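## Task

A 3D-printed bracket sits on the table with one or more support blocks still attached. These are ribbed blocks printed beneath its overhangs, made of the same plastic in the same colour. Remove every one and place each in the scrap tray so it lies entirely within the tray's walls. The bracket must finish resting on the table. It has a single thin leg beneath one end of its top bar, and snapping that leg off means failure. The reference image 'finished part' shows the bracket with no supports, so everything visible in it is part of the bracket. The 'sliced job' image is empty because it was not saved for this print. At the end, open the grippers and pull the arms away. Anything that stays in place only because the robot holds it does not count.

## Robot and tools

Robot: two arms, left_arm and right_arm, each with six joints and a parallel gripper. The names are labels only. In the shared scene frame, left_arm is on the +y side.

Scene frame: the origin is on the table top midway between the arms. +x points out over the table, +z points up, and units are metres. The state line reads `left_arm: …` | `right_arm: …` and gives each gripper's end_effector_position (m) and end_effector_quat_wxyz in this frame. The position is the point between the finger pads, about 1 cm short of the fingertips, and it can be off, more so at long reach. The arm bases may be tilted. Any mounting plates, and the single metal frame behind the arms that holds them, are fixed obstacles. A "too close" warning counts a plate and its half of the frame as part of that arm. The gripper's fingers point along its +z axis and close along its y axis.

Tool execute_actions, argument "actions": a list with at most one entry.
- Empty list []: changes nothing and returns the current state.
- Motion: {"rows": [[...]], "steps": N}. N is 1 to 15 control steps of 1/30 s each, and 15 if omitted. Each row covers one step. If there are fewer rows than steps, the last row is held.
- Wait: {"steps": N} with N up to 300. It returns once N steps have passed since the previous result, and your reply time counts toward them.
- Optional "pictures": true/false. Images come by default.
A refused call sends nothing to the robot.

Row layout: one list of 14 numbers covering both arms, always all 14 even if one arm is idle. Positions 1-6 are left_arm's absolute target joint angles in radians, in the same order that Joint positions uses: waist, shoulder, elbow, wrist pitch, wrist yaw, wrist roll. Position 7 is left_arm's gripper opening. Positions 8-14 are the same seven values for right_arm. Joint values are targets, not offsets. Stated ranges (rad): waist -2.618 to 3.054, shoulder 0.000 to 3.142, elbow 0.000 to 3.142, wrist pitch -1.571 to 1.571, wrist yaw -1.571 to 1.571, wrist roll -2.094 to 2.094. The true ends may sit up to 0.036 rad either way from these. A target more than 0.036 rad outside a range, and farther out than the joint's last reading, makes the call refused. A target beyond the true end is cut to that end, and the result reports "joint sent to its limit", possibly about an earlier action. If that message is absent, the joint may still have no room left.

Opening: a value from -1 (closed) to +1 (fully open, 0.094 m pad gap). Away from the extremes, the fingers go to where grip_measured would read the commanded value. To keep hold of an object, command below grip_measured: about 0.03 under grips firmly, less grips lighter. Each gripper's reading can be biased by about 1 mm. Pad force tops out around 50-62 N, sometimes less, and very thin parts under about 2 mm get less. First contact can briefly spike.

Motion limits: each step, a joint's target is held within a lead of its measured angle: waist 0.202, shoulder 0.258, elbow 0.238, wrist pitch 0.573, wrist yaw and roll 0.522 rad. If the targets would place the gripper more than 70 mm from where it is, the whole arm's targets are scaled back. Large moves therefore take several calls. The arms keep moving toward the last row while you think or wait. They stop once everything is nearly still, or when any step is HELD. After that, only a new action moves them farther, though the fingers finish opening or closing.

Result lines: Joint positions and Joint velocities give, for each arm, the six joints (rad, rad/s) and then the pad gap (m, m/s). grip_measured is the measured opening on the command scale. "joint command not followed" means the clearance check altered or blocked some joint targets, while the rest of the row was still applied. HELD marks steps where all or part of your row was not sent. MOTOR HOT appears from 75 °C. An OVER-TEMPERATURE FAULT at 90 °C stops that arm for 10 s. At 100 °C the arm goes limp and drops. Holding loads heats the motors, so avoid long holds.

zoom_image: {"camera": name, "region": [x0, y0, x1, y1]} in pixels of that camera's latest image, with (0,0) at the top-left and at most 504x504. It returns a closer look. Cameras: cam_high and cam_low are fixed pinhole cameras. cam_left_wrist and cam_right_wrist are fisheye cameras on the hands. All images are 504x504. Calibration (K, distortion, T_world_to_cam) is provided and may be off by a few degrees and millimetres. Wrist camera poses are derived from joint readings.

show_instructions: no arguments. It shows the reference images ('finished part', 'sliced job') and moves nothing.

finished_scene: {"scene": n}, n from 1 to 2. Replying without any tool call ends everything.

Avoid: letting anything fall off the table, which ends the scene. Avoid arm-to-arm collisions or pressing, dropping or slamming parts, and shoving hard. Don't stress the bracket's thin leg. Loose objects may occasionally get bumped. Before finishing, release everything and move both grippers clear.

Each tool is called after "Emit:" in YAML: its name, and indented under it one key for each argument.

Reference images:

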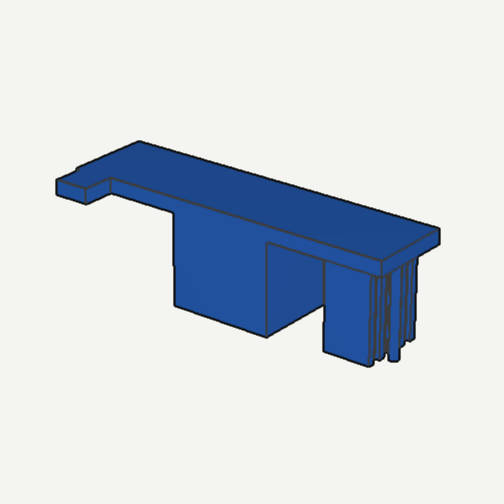

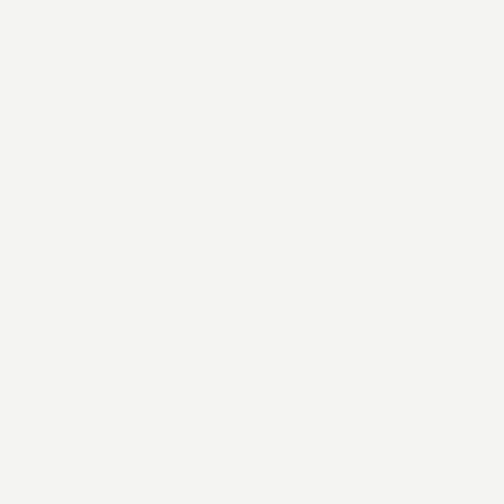

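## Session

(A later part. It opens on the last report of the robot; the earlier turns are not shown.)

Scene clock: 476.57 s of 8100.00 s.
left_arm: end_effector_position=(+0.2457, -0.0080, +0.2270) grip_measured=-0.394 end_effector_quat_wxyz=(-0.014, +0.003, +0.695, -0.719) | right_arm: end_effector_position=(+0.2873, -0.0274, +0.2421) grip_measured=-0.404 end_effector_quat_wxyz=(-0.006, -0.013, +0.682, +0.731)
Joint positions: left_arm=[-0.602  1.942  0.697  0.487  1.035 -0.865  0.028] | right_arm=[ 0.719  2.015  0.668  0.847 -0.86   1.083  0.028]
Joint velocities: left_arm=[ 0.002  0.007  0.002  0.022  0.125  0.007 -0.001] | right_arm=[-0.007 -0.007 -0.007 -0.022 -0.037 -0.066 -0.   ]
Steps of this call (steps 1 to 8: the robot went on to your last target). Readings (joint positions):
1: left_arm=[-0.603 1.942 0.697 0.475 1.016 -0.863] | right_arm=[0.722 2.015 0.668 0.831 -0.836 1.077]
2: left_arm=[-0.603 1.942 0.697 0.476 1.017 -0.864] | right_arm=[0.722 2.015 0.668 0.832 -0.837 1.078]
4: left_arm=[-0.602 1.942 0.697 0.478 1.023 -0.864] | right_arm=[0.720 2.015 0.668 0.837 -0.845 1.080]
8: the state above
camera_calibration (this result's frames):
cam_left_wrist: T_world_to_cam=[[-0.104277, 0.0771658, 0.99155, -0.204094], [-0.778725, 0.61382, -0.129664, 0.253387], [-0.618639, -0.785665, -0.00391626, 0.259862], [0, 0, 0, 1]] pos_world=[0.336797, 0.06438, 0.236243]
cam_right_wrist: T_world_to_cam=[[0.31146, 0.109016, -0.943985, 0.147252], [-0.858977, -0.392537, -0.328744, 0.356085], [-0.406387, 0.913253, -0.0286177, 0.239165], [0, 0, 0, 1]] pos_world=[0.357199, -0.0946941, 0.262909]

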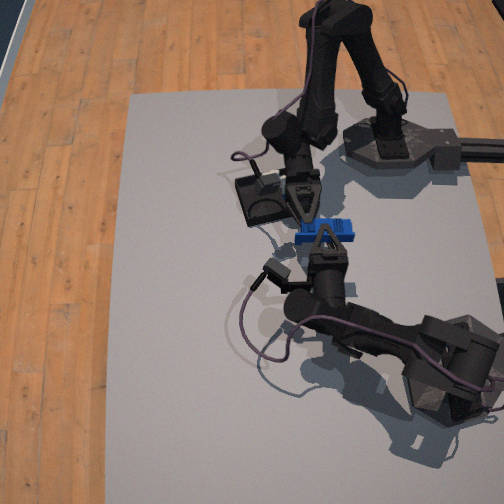

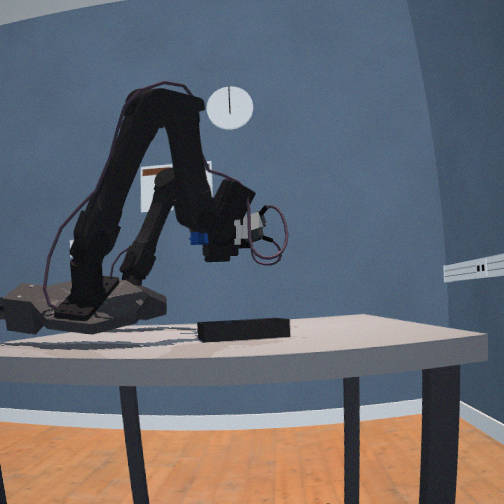

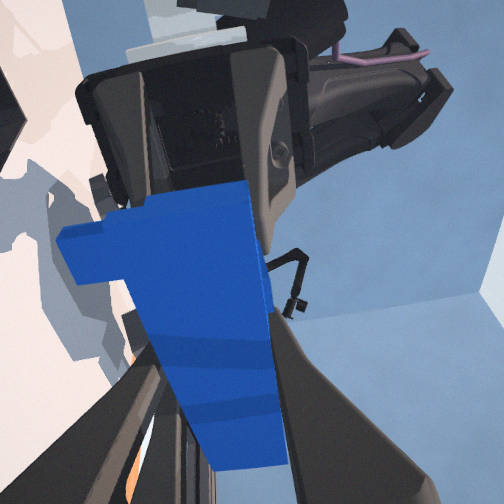

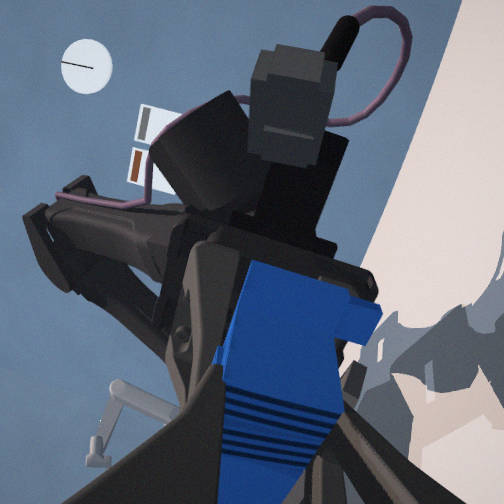

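One seems broken (inner). Check.

Emit:
execute_actions:
  actions: []

Scene clock: 478.60 s of 8100.00 s.
left_arm: end_effector_position=(+0.2454, -0.0079, +0.2282) grip_measured=-0.394 end_effector_quat_wxyz=(-0.014, +0.005, +0.693, -0.721) | right_arm: end_effector_position=(+0.2871, -0.0276, +0.2434) grip_measured=-0.404 end_effector_quat_wxyz=(-0.006, -0.015, +0.680, +0.733)
Joint positions: left_arm=[-0.602  1.942  0.697  0.491  1.041 -0.866  0.028] | right_arm=[ 0.718  2.015  0.668  0.853 -0.865  1.084  0.028]
Joint velocities: left_arm=[ 0.017 -0.002  0.002  0.022  0.007 -0.051 -0.   ] | right_arm=[-0.007 -0.002 -0.022  0.081  0.037  0.037  0.   ]
Steps of this call (steps 1 to 30: the robot went on to your last target; steps 31 to 61: nothing new was sent). Readings (joint positions):
1: left_arm=[-0.602 1.942 0.697 0.488 1.037 -0.865] | right_arm=[0.718 2.015 0.668 0.849 -0.862 1.083]
2: left_arm=[-0.602 1.942 0.697 0.489 1.038 -0.865] | right_arm=[0.718 2.015 0.668 0.850 -0.863 1.083]
4: left_arm=[-0.602 1.942 0.697 0.490 1.040 -0.865] | right_arm=[0.718 2.015 0.668 0.851 -0.865 1.084]
8: left_arm=[-0.602 1.942 0.697 0.491 1.041 -0.865] | right_arm=[0.718 2.015 0.668 0.853 -0.865 1.084]
61: the state above
All arms were judged still, so your last target was given up. Only a new action makes them travel on or press farther. Fingers that are still opening or closing keep moving.
camera_calibration (this result's frames):
cam_left_wrist: T_world_to_cam=[[-0.107178, 0.0829978, 0.99077, -0.204406], [-0.77668, 0.615138, -0.135549, 0.254146], [-0.620711, -0.784038, -0.00146641, 0.259698], [0, 0, 0, 1]] pos_world=[0.33668, 0.0642432, 0.237349]
cam_right_wrist: T_world_to_cam=[[0.314094, 0.115536, -0.942336, 0.14767], [-0.856844, -0.392953, -0.333776, 0.356817], [-0.408857, 0.912271, -0.0244274, 0.238929], [0, 0, 0, 1]] pos_world=[0.357042, -0.0948168, 0.264088]

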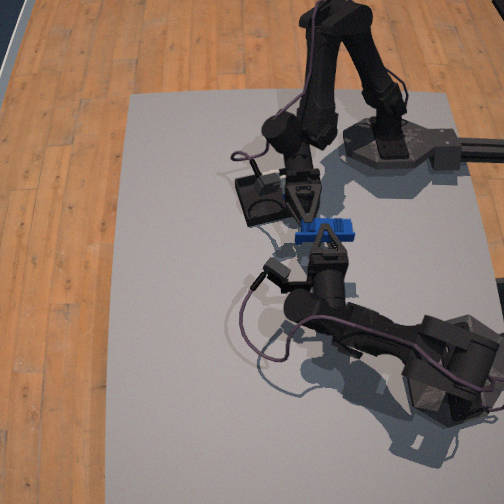

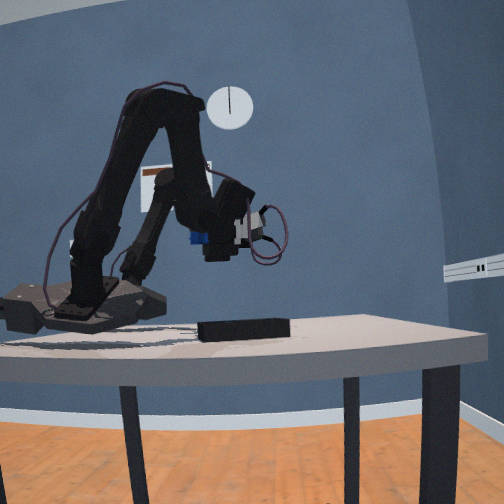

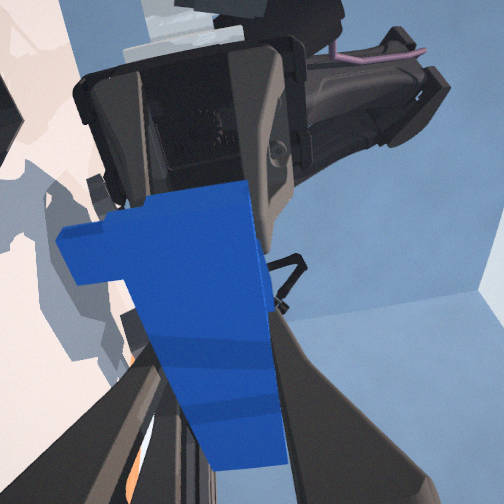

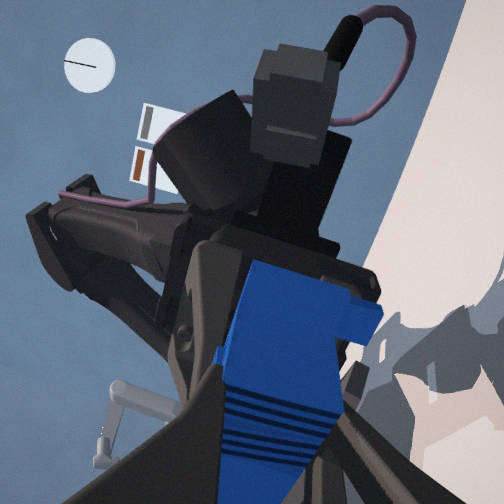

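Emit:
execute_actions:
  actions:
    - {"rows":[[-0.59,1.935,0.70,0.533,1.122,-0.866,-0.45,0.703,2.005,0.67,0.922,-0.917,1.088,-0.46],[-0.59,1.935,0.70,0.539,1.131,-0.87,-0.45,0.703,2.005,0.67,0.931,-0.924,1.092,-0.46],[-0.59,1.935,0.70,0.545,1.14,-0.874,-0.45,0.703,2.005,0.67,0.94,-0.931,1.096,-0.46],[-0.59,1.935,0.70,0.551,1.149,-0.878,-0.45,0.703,2.005,0.67,0.949,-0.938,1.10,-0.46],[-0.59,1.935,0.70,0.557,1.158,-0.882,-0.45,0.703,2.005,0.67,0.958,-0.945,1.104,-0.46],[-0.59,1.935,0.70,0.563,1.167,-0.886,-0.45,0.703,2.005,0.67,0.967,-0.952,1.108,-0.46]],"steps":15}

Scene clock: 483.03 s of 8100.00 s.
left_arm: end_effector_position=(+0.2433, -0.0065, +0.2389) grip_measured=-0.394 end_effector_quat_wxyz=(-0.018, +0.018, +0.675, -0.738) | right_arm: end_effector_position=(+0.2846, -0.0288, +0.2551) grip_measured=-0.404 end_effector_quat_wxyz=(-0.007, -0.029, +0.662, +0.749)
Joint positions: left_arm=[-0.599  1.942  0.697  0.534  1.092 -0.888  0.028] | right_arm=[ 0.718  2.015  0.668  0.904 -0.907  1.107  0.028]
Joint velocities: left_arm=[ 0.007 -0.002 -0.007 -0.007  0.066  0.007  0.   ] | right_arm=[-0.007  0.012 -0.002 -0.022 -0.022  0.095  0.   ]
Steps of this call (steps 1 to 90: nothing new was sent; then 0.93 s passed at rest; steps 91 to 105: all 15 steps of this action). Readings (joint positions):
91: left_arm=[-0.602 1.942 0.697 0.492 1.042 -0.866] | right_arm=[0.718 2.015 0.668 0.854 -0.867 1.085]
92: left_arm=[-0.602 1.942 0.697 0.494 1.045 -0.867] | right_arm=[0.718 2.015 0.668 0.856 -0.869 1.086]
94: left_arm=[-0.601 1.942 0.697 0.501 1.054 -0.871] | right_arm=[0.718 2.015 0.668 0.866 -0.876 1.090]
98: left_arm=[-0.599 1.942 0.697 0.521 1.078 -0.881] | right_arm=[0.718 2.015 0.668 0.890 -0.895 1.101]
105: the state above
camera_calibration (this result's frames):
cam_left_wrist: T_world_to_cam=[[-0.117964, 0.134263, 0.983899, -0.210723], [-0.760209, 0.625253, -0.176466, 0.258968], [-0.638879, -0.768786, 0.0283107, 0.256923], [0, 0, 0, 1]] pos_world=[0.336155, 0.0638908, 0.245756]
cam_right_wrist: T_world_to_cam=[[0.327211, 0.167531, -0.929982, 0.154196], [-0.842373, -0.394235, -0.367406, 0.362508], [-0.428183, 0.903611, 0.0121258, 0.235258], [0, 0, 0, 1]] pos_world=[0.355645, -0.0955007, 0.273734]

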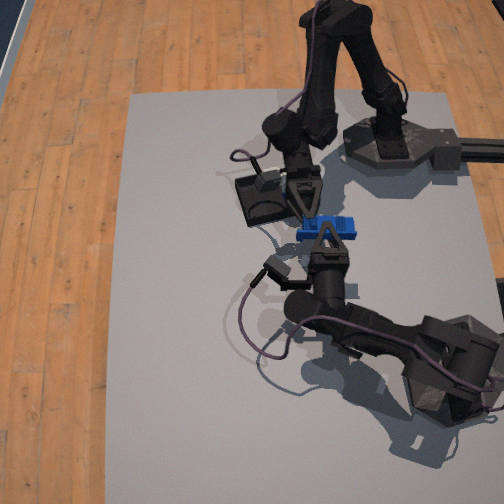

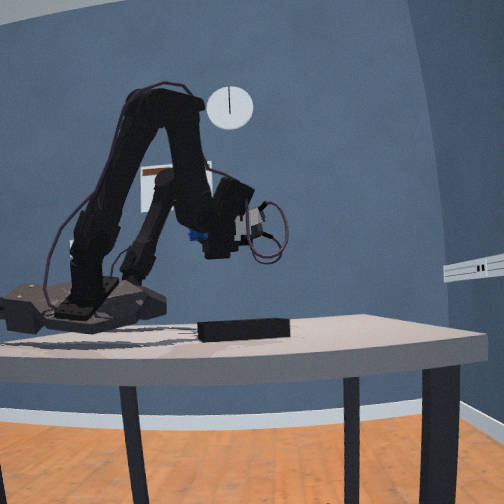

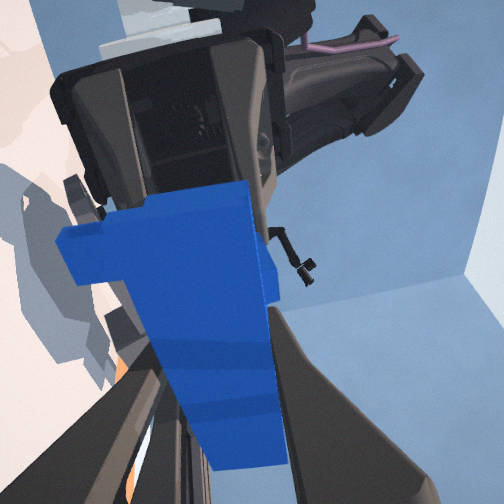

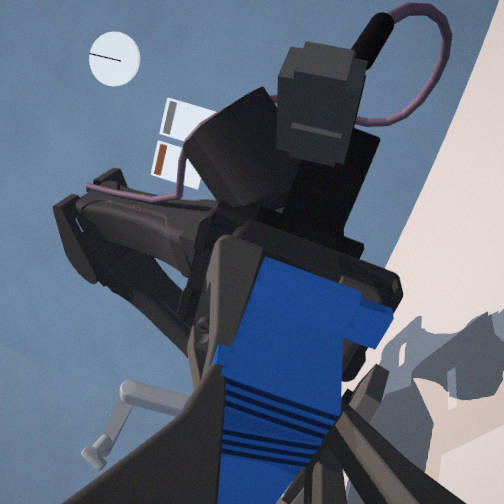

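Emit:
execute_actions:
  actions:
    - {"rows":[[-0.6,1.94,0.70,0.54,1.1,-0.885,-0.45,0.715,2.015,0.67,0.91,-0.915,1.105,-0.44],[-0.6,1.94,0.70,0.525,1.08,-0.88,-0.45,0.72,2.015,0.67,0.885,-0.895,1.10,-0.41],[-0.6,1.94,0.70,0.515,1.068,-0.873,-0.45,0.72,2.015,0.67,0.872,-0.884,1.09,-0.395],[-0.6,1.94,0.70,0.505,1.056,-0.866,-0.45,0.72,2.015,0.67,0.86,-0.873,1.08,-0.38],[-0.6,1.94,0.70,0.495,1.044,-0.859,-0.45,0.72,2.015,0.67,0.848,-0.862,1.075,-0.37],[-0.6,1.94,0.70,0.485,1.032,-0.852,-0.45,0.72,2.015,0.67,0.836,-0.851,1.07,-0.37],[-0.6,1.94,0.70,0.475,1.022,-0.845,-0.45,0.72,2.015,0.67,0.824,-0.84,1.065,-0.37],[-0.6,1.94,0.70,0.465,1.012,-0.838,-0.45,0.72,2.015,0.67,0.812,-0.829,1.06,-0.37],[-0.6,1.94,0.70,0.455,1.002,-0.831,-0.45,0.72,2.015,0.67,0.80,-0.818,1.055,-0.37],[-0.6,1.94,0.70,0.445,0.994,-0.825,-0.45,0.72,2.015,0.67,0.788,-0.808,1.05,-0.37],[-0.6,1.94,0.70,0.435,0.987,-0.822,-0.45,0.72,2.015,0.67,0.778,-0.80,1.045,-0.37],[-0.6,1.94,0.70,0.43,0.985,-0.82,-0.45,0.72,2.015,0.67,0.772,-0.797,1.045,-0.37]],"steps":15}
  pictures: false

Emit:
execute_actions:
  actions:
    - {"steps":12}

Emit:
zoom_image:
  camera: "cam_high"
  region: [260, 150, 380, 270]

Scene clock: 499.20 s of 8100.00 s.
left_arm: end_effector_position=(+0.2484, -0.0075, +0.2177) grip_measured=-0.394 end_effector_quat_wxyz=(-0.010, -0.009, +0.709, -0.705) | right_arm: end_effector_position=(+0.2904, -0.0270, +0.2324) grip_measured=-0.368 end_effector_quat_wxyz=(-0.002, +0.000, +0.697, +0.717)
Joint positions: left_arm=[-0.599  1.942  0.697  0.455  0.993 -0.848  0.028] | right_arm=[ 0.718  2.015  0.668  0.81  -0.82   1.068  0.03 ]
Joint velocities: left_arm=[ 0.002  0.002  0.007 -0.125 -0.095  0.139 -0.001] | right_arm=[-0.012 -0.007  0.002 -0.154  0.066 -0.022 -0.001]
Steps of this call (steps 1 to 15: the robot went on to your last target; steps 16 to 90: nothing new was sent; then 12.67 s passed at rest; steps 91 to 105: all 15 steps of this action). Readings (joint positions):
91: left_arm=[-0.599 1.942 0.697 0.536 1.091 -0.890] | right_arm=[0.718 2.015 0.668 0.905 -0.907 1.109]
92: left_arm=[-0.599 1.942 0.697 0.534 1.083 -0.890] | right_arm=[0.718 2.015 0.668 0.900 -0.900 1.109]
94: left_arm=[-0.599 1.942 0.697 0.525 1.068 -0.889] | right_arm=[0.718 2.015 0.668 0.888 -0.886 1.106]
98: left_arm=[-0.599 1.942 0.697 0.502 1.039 -0.875] | right_arm=[0.718 2.015 0.668 0.862 -0.860 1.092]
105: the state above

Scene clock: 499.60 s of 8100.00 s.
left_arm: end_effector_position=(+0.2485, -0.0075, +0.2146) grip_measured=-0.394 end_effector_quat_wxyz=(-0.010, -0.011, +0.714, -0.700) | right_arm: end_effector_position=(+0.2907, -0.0269, +0.2290) grip_measured=-0.368 end_effector_quat_wxyz=(-0.002, +0.003, +0.702, +0.712)
Joint positions: left_arm=[-0.599  1.942  0.697  0.441  0.98  -0.84   0.028] | right_arm=[ 0.718  2.015  0.668  0.795 -0.809  1.06   0.03 ]
Joint velocities: left_arm=[-0.012 -0.002 -0.002 -0.007 -0.007 -0.022 -0.   ] | right_arm=[-0.012 -0.002  0.002 -0.022 -0.007 -0.007 -0.   ]
Steps of this call (steps 1 to 12: the robot went on to your last target). Readings (joint positions):
1: left_arm=[-0.599 1.942 0.697 0.452 0.990 -0.846] | right_arm=[0.718 2.015 0.668 0.806 -0.817 1.066]
2: left_arm=[-0.599 1.942 0.697 0.449 0.988 -0.845] | right_arm=[0.718 2.015 0.668 0.803 -0.815 1.065]
4: left_arm=[-0.599 1.942 0.697 0.446 0.984 -0.843] | right_arm=[0.718 2.015 0.668 0.800 -0.812 1.063]
8: left_arm=[-0.599 1.942 0.697 0.443 0.981 -0.840] | right_arm=[0.718 2.015 0.668 0.796 -0.810 1.061]
12: the state above
camera_calibration (this result's frames):
cam_left_wrist: T_world_to_cam=[[-0.0919478, 0.0197327, 0.995568, -0.195885], [-0.796066, 0.599154, -0.0853979, 0.248371], [-0.598184, -0.80039, -0.0393824, 0.264319], [0, 0, 0, 1]] pos_world=[0.33782, 0.0666112, 0.226637]
cam_right_wrist: T_world_to_cam=[[0.297659, 0.0481611, -0.953457, 0.138364], [-0.874905, -0.385888, -0.292628, 0.351369], [-0.382021, 0.921288, -0.0727266, 0.242932], [0, 0, 0, 1]] pos_world=[0.359034, -0.0948851, 0.252412]

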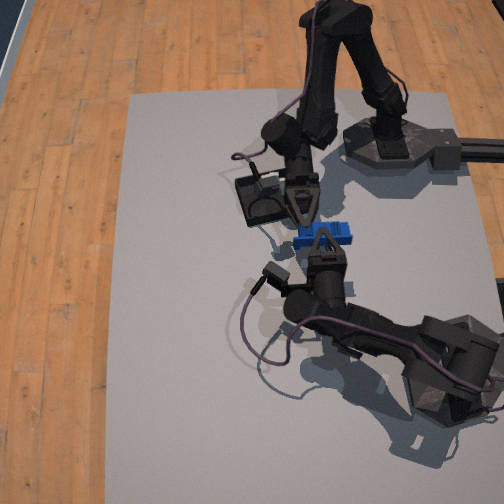

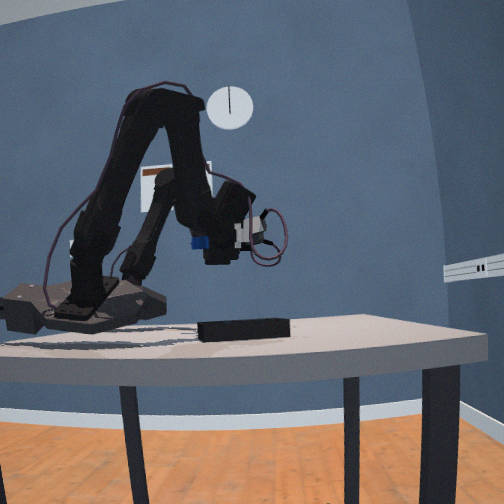

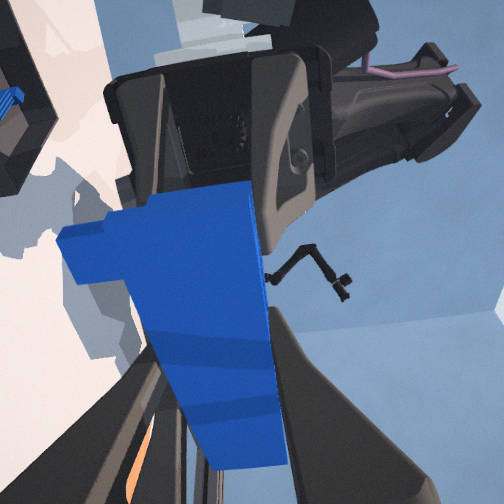

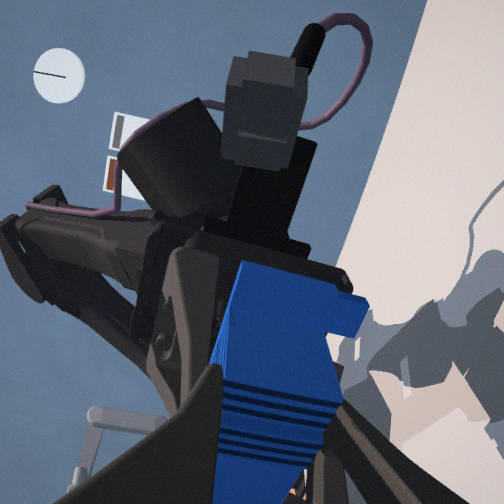

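Region (260, 150, 380, 270) of cam_high's 504x504 image, scaled by 4.200, with more detail than that image has.

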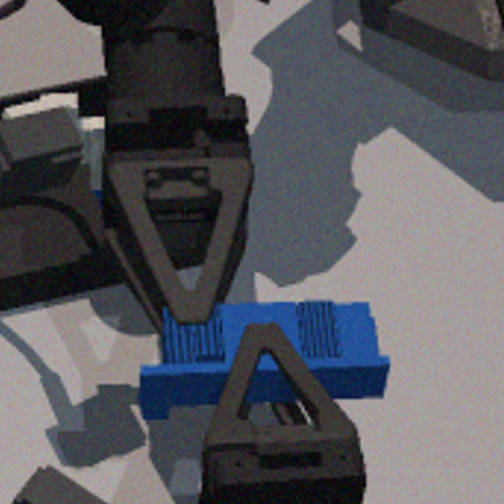

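Emit:
execute_actions:
  actions:
    - {"rows":[[-0.6,1.94,0.70,0.445,0.99,-0.835,-0.45,0.72,2.015,0.67,0.80,-0.81,1.06,-0.33],[-0.61,1.94,0.70,0.445,0.99,-0.835,-0.45,0.72,2.015,0.67,0.81,-0.81,1.06,-0.33],[-0.62,1.94,0.70,0.445,0.99,-0.835,-0.45,0.745,2.015,0.67,0.815,-0.81,1.065,-0.33],[-0.625,1.94,0.70,0.445,0.99,-0.835,-0.45,0.745,2.015,0.67,0.817,-0.81,1.065,-0.33],[-0.625,1.94,0.70,0.445,0.99,-0.835,-0.45,0.735,2.015,0.67,0.817,-0.81,1.065,-0.33]],"steps":15}

Emit:
zoom_image:
  camera: "cam_high"
  region: [260, 150, 380, 270]

Scene clock: 507.97 s of 8100.00 s.
left_arm: end_effector_position=(+0.2467, -0.0090, +0.2152) grip_measured=-0.394 end_effector_quat_wxyz=(-0.011, -0.008, +0.714, -0.700) | right_arm: end_effector_position=(+0.2894, -0.0256, +0.2304) grip_measured=-0.332 end_effector_quat_wxyz=(-0.002, +0.002, +0.701, +0.713)
Joint positions: left_arm=[-0.606  1.942  0.697  0.441  0.98  -0.839  0.028] | right_arm=[ 0.724  2.015  0.668  0.8   -0.807  1.065  0.031]
Joint velocities: left_arm=[ 0.012 -0.007  0.017  0.037 -0.051 -0.007  0.   ] | right_arm=[-0.002 -0.002  0.002 -0.037 -0.066  0.007  0.   ]
Steps of this call (steps 1 to 30: the robot went on to your last target; steps 31 to 90: nothing new was sent; then 4.87 s passed at rest; steps 91 to 105: all 15 steps of this action). Readings (joint positions):
91: left_arm=[-0.599 1.942 0.697 0.441 0.980 -0.839] | right_arm=[0.718 2.015 0.668 0.794 -0.809 1.060]
92: left_arm=[-0.599 1.942 0.697 0.441 0.980 -0.839] | right_arm=[0.718 2.015 0.668 0.795 -0.809 1.060]
94: left_arm=[-0.600 1.942 0.697 0.441 0.980 -0.839] | right_arm=[0.722 2.015 0.668 0.798 -0.807 1.061]
98: left_arm=[-0.605 1.942 0.697 0.441 0.980 -0.839] | right_arm=[0.724 2.015 0.668 0.799 -0.807 1.063]
105: the state above
camera_calibration (this result's frames):
cam_left_wrist: T_world_to_cam=[[-0.0946096, 0.0201053, 0.995311, -0.195922], [-0.792511, 0.603544, -0.087524, 0.24759], [-0.602474, -0.797076, -0.0411674, 0.263557], [0, 0, 0, 1]] pos_world=[0.336468, 0.064583, 0.227524]
cam_right_wrist: T_world_to_cam=[[0.298977, 0.0511856, -0.952887, 0.139547], [-0.873719, -0.386833, -0.294916, 0.35133], [-0.383704, 0.920728, -0.0709324, 0.241473], [0, 0, 0, 1]] pos_world=[0.357896, -0.0935672, 0.253714]

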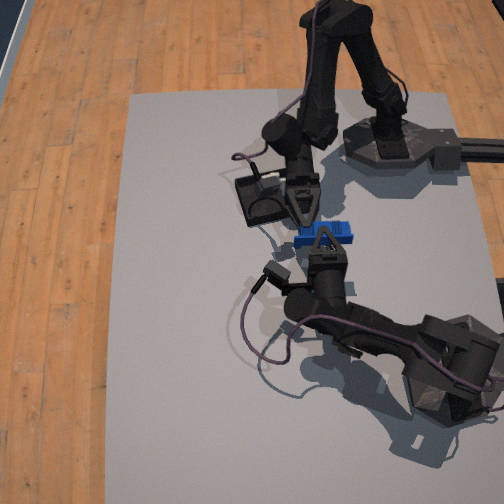

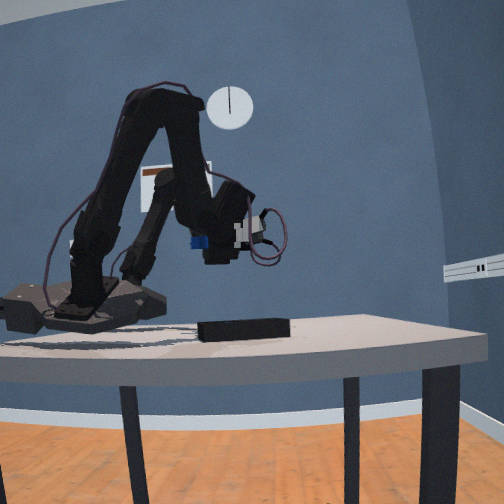

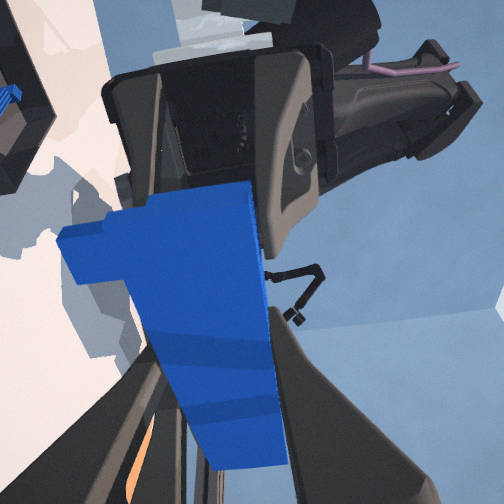

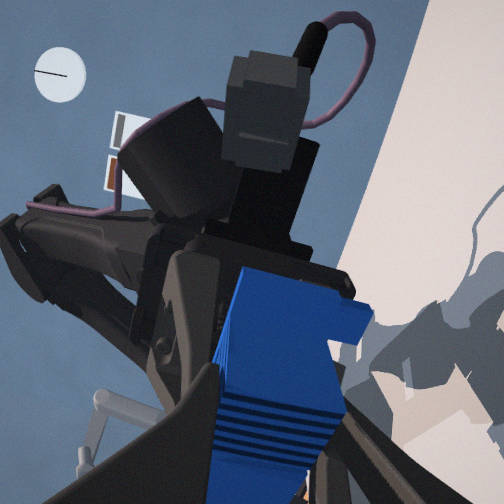

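Region (260, 150, 380, 270) of cam_high's 504x504 image, scaled by 4.200, with more detail than that image has.

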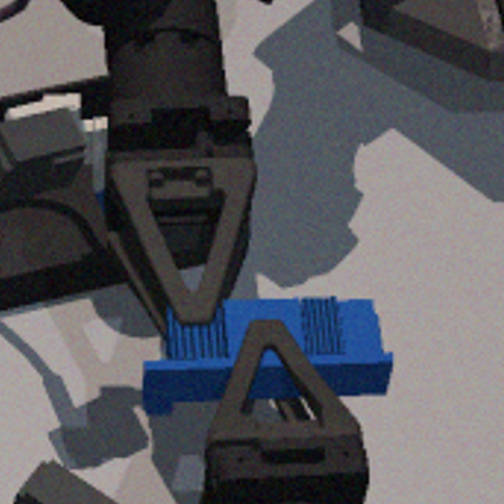

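Emit:
execute_actions:
  actions:
    - {"rows":[[-0.64,1.94,0.70,0.445,0.99,-0.835,-0.45,0.73,2.015,0.67,0.81,-0.81,1.065,-0.33],[-0.64,1.94,0.70,0.445,0.99,-0.835,-0.45,0.73,2.015,0.67,0.81,-0.81,1.065,-0.33],[-0.637,1.94,0.70,0.445,0.99,-0.835,-0.45,0.73,2.015,0.67,0.81,-0.81,1.065,-0.33]],"steps":12}

Emit:
zoom_image:
  camera: "cam_high"
  region: [260, 150, 380, 270]

Scene clock: 512.43 s of 8100.00 s.
left_arm: end_effector_position=(+0.2432, -0.0124, +0.2165) grip_measured=-0.394 end_effector_quat_wxyz=(-0.013, -0.003, +0.714, -0.700) | right_arm: end_effector_position=(+0.2896, -0.0257, +0.2306) grip_measured=-0.332 end_effector_quat_wxyz=(-0.001, +0.002, +0.701, +0.713)
Joint positions: left_arm=[-0.619  1.942  0.697  0.441  0.978 -0.839  0.028] | right_arm=[ 0.724  2.015  0.668  0.801 -0.807  1.065  0.031]
Joint velocities: left_arm=[-0.022  0.002 -0.012 -0.007  0.022 -0.007 -0.   ] | right_arm=[-0.012  0.002  0.002 -0.037 -0.022 -0.007  0.   ]
Steps of this call (steps 1 to 15: the robot went on to your last target; steps 16 to 90: nothing new was sent; then 1.07 s passed at rest; steps 91 to 102: all 12 steps of this action). Readings (joint positions):
91: left_arm=[-0.607 1.942 0.697 0.441 0.980 -0.839] | right_arm=[0.724 2.015 0.668 0.800 -0.807 1.065]
92: left_arm=[-0.609 1.942 0.697 0.441 0.979 -0.839] | right_arm=[0.724 2.015 0.668 0.800 -0.807 1.065]
94: left_arm=[-0.616 1.942 0.697 0.441 0.979 -0.839] | right_arm=[0.724 2.015 0.668 0.800 -0.807 1.065]
98: left_arm=[-0.619 1.942 0.697 0.441 0.978 -0.839] | right_arm=[0.724 2.015 0.668 0.801 -0.807 1.065]
102: the state above
camera_calibration (this result's frames):
cam_left_wrist: T_world_to_cam=[[-0.099511, 0.0204618, 0.994826, -0.196217], [-0.785405, 0.612234, -0.0911554, 0.246047], [-0.610931, -0.790412, -0.0448532, 0.26175], [0, 0, 0, 1]] pos_world=[0.333631, 0.0602672, 0.229371]
cam_right_wrist: T_world_to_cam=[[0.300046, 0.0519025, -0.952512, 0.139372], [-0.873602, -0.386094, -0.296228, 0.351819], [-0.383134, 0.920998, -0.070504, 0.241293], [0, 0, 0, 1]] pos_world=[0.357979, -0.0936293, 0.253984]

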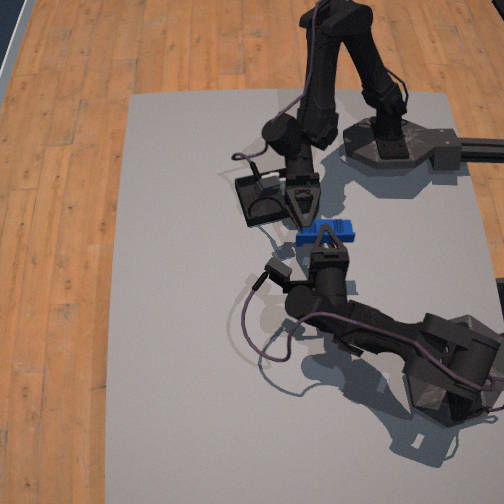

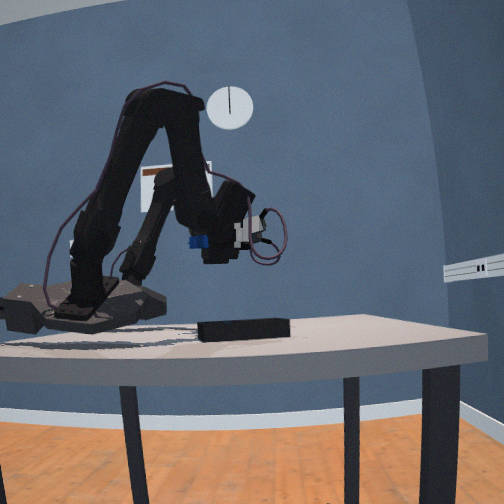

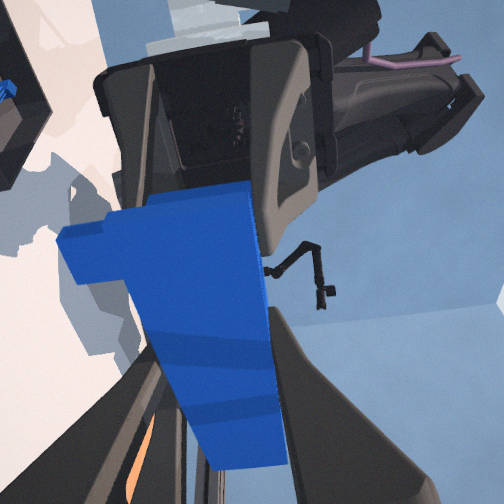

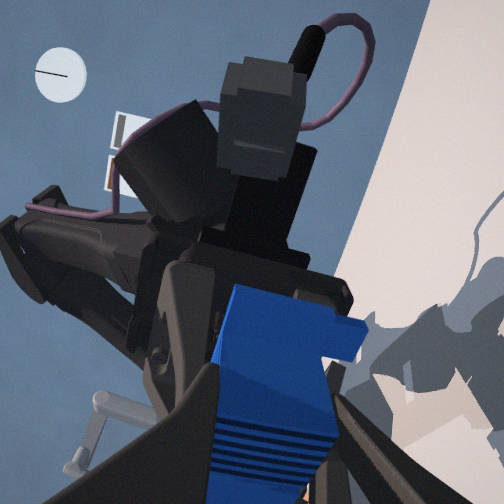

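Region (260, 150, 380, 270) of cam_high's 504x504 image, scaled by 4.200, with more detail than that image has.

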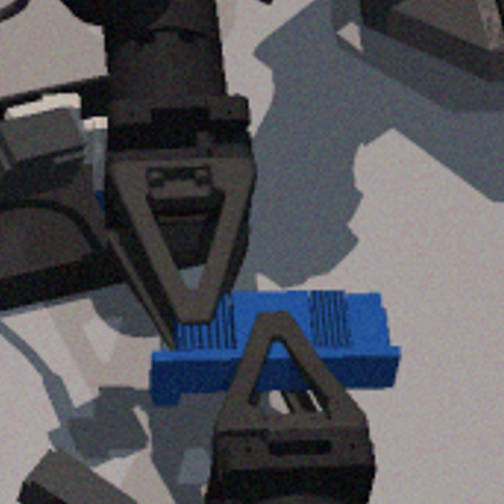

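Close and bend without pull.

Emit:
execute_actions:
  actions:
    - {"rows":[[-0.625,1.94,0.70,0.445,0.99,-0.838,-0.45,0.727,2.015,0.67,0.81,-0.81,1.065,-0.37],[-0.625,1.94,0.70,0.445,0.99,-0.838,-0.45,0.727,2.015,0.67,0.81,-0.81,1.065,-0.40],[-0.625,1.94,0.70,0.445,0.99,-0.838,-0.45,0.727,2.015,0.67,0.81,-0.81,1.065,-0.43],[-0.625,1.94,0.70,0.45,0.995,-0.838,-0.45,0.727,2.015,0.67,0.81,-0.82,1.065,-0.46],[-0.625,1.94,0.70,0.46,1.005,-0.84,-0.45,0.727,2.015,0.67,0.818,-0.83,1.065,-0.46],[-0.625,1.94,0.70,0.468,1.017,-0.842,-0.45,0.727,2.015,0.67,0.829,-0.839,1.067,-0.46],[-0.625,1.94,0.70,0.476,1.029,-0.844,-0.45,0.727,2.015,0.67,0.84,-0.848,1.069,-0.46],[-0.625,1.94,0.70,0.484,1.041,-0.846,-0.45,0.727,2.015,0.67,0.851,-0.857,1.071,-0.46],[-0.625,1.94,0.70,0.492,1.053,-0.848,-0.45,0.727,2.015,0.67,0.862,-0.866,1.073,-0.46],[-0.625,1.94,0.70,0.50,1.065,-0.85,-0.45,0.727,2.015,0.67,0.873,-0.875,1.075,-0.46],[-0.625,1.94,0.70,0.508,1.077,-0.852,-0.45,0.727,2.015,0.67,0.884,-0.884,1.077,-0.46],[-0.625,1.94,0.70,0.516,1.089,-0.854,-0.45,0.727,2.015,0.67,0.895,-0.893,1.079,-0.46],[-0.625,1.94,0.70,0.524,1.101,-0.856,-0.45,0.727,2.015,0.67,0.906,-0.902,1.081,-0.46],[-0.625,1.94,0.70,0.532,1.113,-0.858,-0.45,0.727,2.015,0.67,0.917,-0.911,1.083,-0.46]],"steps":15}
  pictures: false

Emit:
execute_actions:
  actions:
    - {"steps":12}

Scene clock: 523.57 s of 8100.00 s.
left_arm: end_effector_position=(+0.2420, -0.0123, +0.2252) grip_measured=-0.394 end_effector_quat_wxyz=(-0.014, +0.007, +0.701, -0.713) | right_arm: end_effector_position=(+0.2884, -0.0260, +0.2400) grip_measured=-0.399 end_effector_quat_wxyz=(-0.000, -0.009, +0.687, +0.726)
Joint positions: left_arm=[-0.619  1.942  0.697  0.475  1.016 -0.854  0.028] | right_arm=[ 0.724  2.015  0.668  0.841 -0.838  1.077  0.028]
Joint velocities: left_arm=[-0.002 -0.007 -0.007  0.139  0.125  0.066  0.   ] | right_arm=[-0.002  0.017 -0.002  0.095 -0.095  0.022  0.001]
Steps of this call (steps 1 to 15: the robot went on to your last target; steps 16 to 90: nothing new was sent; then 7.63 s passed at rest; steps 91 to 105: all 15 steps of this action). Readings (joint positions):
91: left_arm=[-0.619 1.942 0.697 0.441 0.978 -0.840] | right_arm=[0.724 2.015 0.668 0.802 -0.807 1.065]
92: left_arm=[-0.619 1.942 0.697 0.441 0.978 -0.840] | right_arm=[0.724 2.015 0.668 0.803 -0.807 1.065]
94: left_arm=[-0.619 1.942 0.697 0.441 0.978 -0.840] | right_arm=[0.724 2.015 0.668 0.803 -0.807 1.065]
98: left_arm=[-0.619 1.942 0.697 0.447 0.987 -0.843] | right_arm=[0.724 2.015 0.668 0.811 -0.815 1.067]
105: the state above

Scene clock: 523.97 s of 8100.00 s.
left_arm: end_effector_position=(+0.2390, -0.0107, +0.2378) grip_measured=-0.394 end_effector_quat_wxyz=(-0.012, +0.030, +0.679, -0.734) | right_arm: end_effector_position=(+0.2857, -0.0273, +0.2522) grip_measured=-0.399 end_effector_quat_wxyz=(+0.004, -0.030, +0.668, +0.744)
Joint positions: left_arm=[-0.615  1.942  0.697  0.52   1.08  -0.857  0.028] | right_arm=[ 0.723  2.015  0.668  0.893 -0.884  1.082  0.028]
Joint velocities: left_arm=[ 0.007 -0.017  0.002  0.022  0.037 -0.037  0.001] | right_arm=[-0.007 -0.012  0.012 -0.037 -0.081 -0.051 -0.001]
Steps of this call (steps 1 to 12: the robot went on to your last target). Readings (joint positions):
1: left_arm=[-0.618 1.942 0.697 0.480 1.025 -0.856] | right_arm=[0.723 2.015 0.668 0.848 -0.844 1.078]
2: left_arm=[-0.617 1.942 0.697 0.488 1.036 -0.856] | right_arm=[0.723 2.015 0.668 0.856 -0.853 1.079]
4: left_arm=[-0.617 1.942 0.697 0.502 1.054 -0.857] | right_arm=[0.723 2.015 0.668 0.872 -0.866 1.080]
8: left_arm=[-0.616 1.942 0.697 0.515 1.073 -0.857] | right_arm=[0.723 2.015 0.668 0.887 -0.879 1.082]
12: the state above
camera_calibration (this result's frames):
cam_left_wrist: T_world_to_cam=[[-0.142276, 0.124716, 0.981939, -0.203415], [-0.750703, 0.632978, -0.189166, 0.258945], [-0.645137, -0.764058, 0.003567, 0.258415], [0, 0, 0, 1]] pos_world=[0.332163, 0.0589064, 0.247803]
cam_right_wrist: T_world_to_cam=[[0.344892, 0.148866, -0.926762, 0.144472], [-0.842106, -0.387055, -0.37556, 0.365149], [-0.414616, 0.90996, -0.0081306, 0.235827], [0, 0, 0, 1]] pos_world=[0.355445, -0.0947673, 0.272944]

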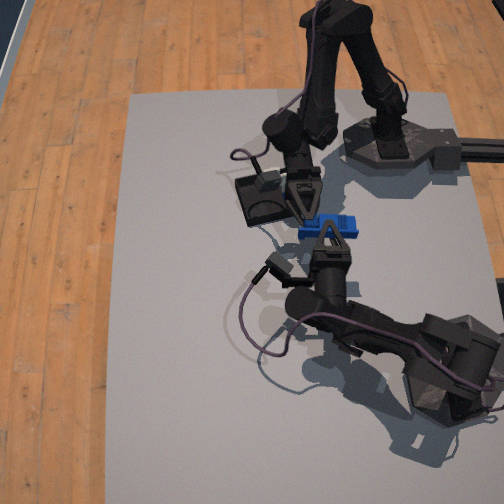

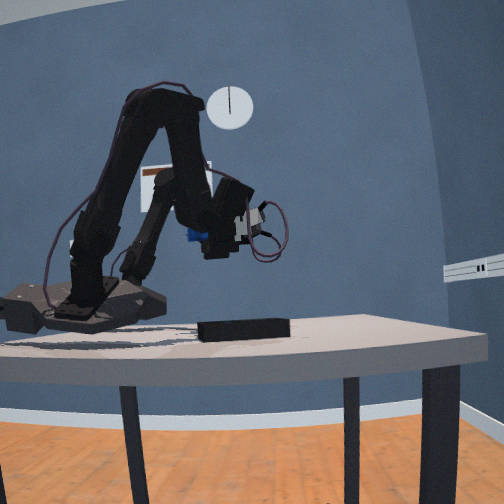

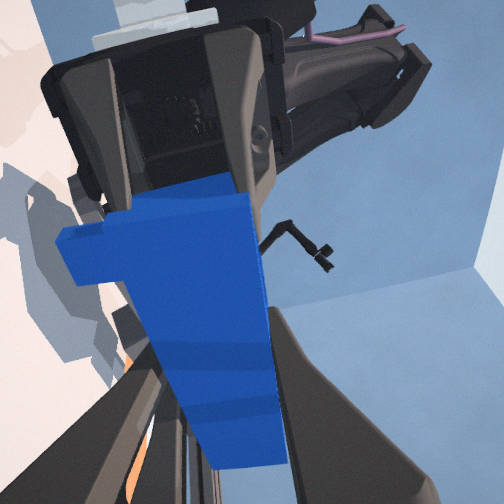

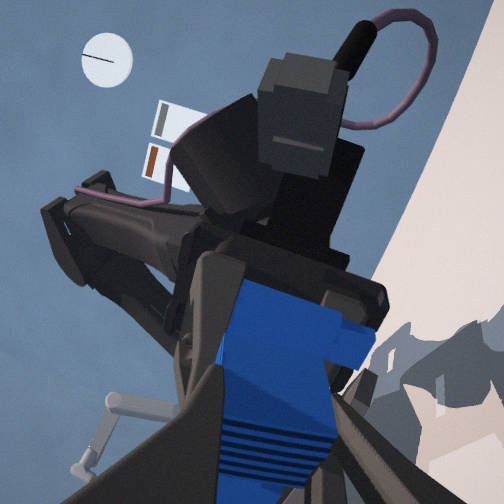

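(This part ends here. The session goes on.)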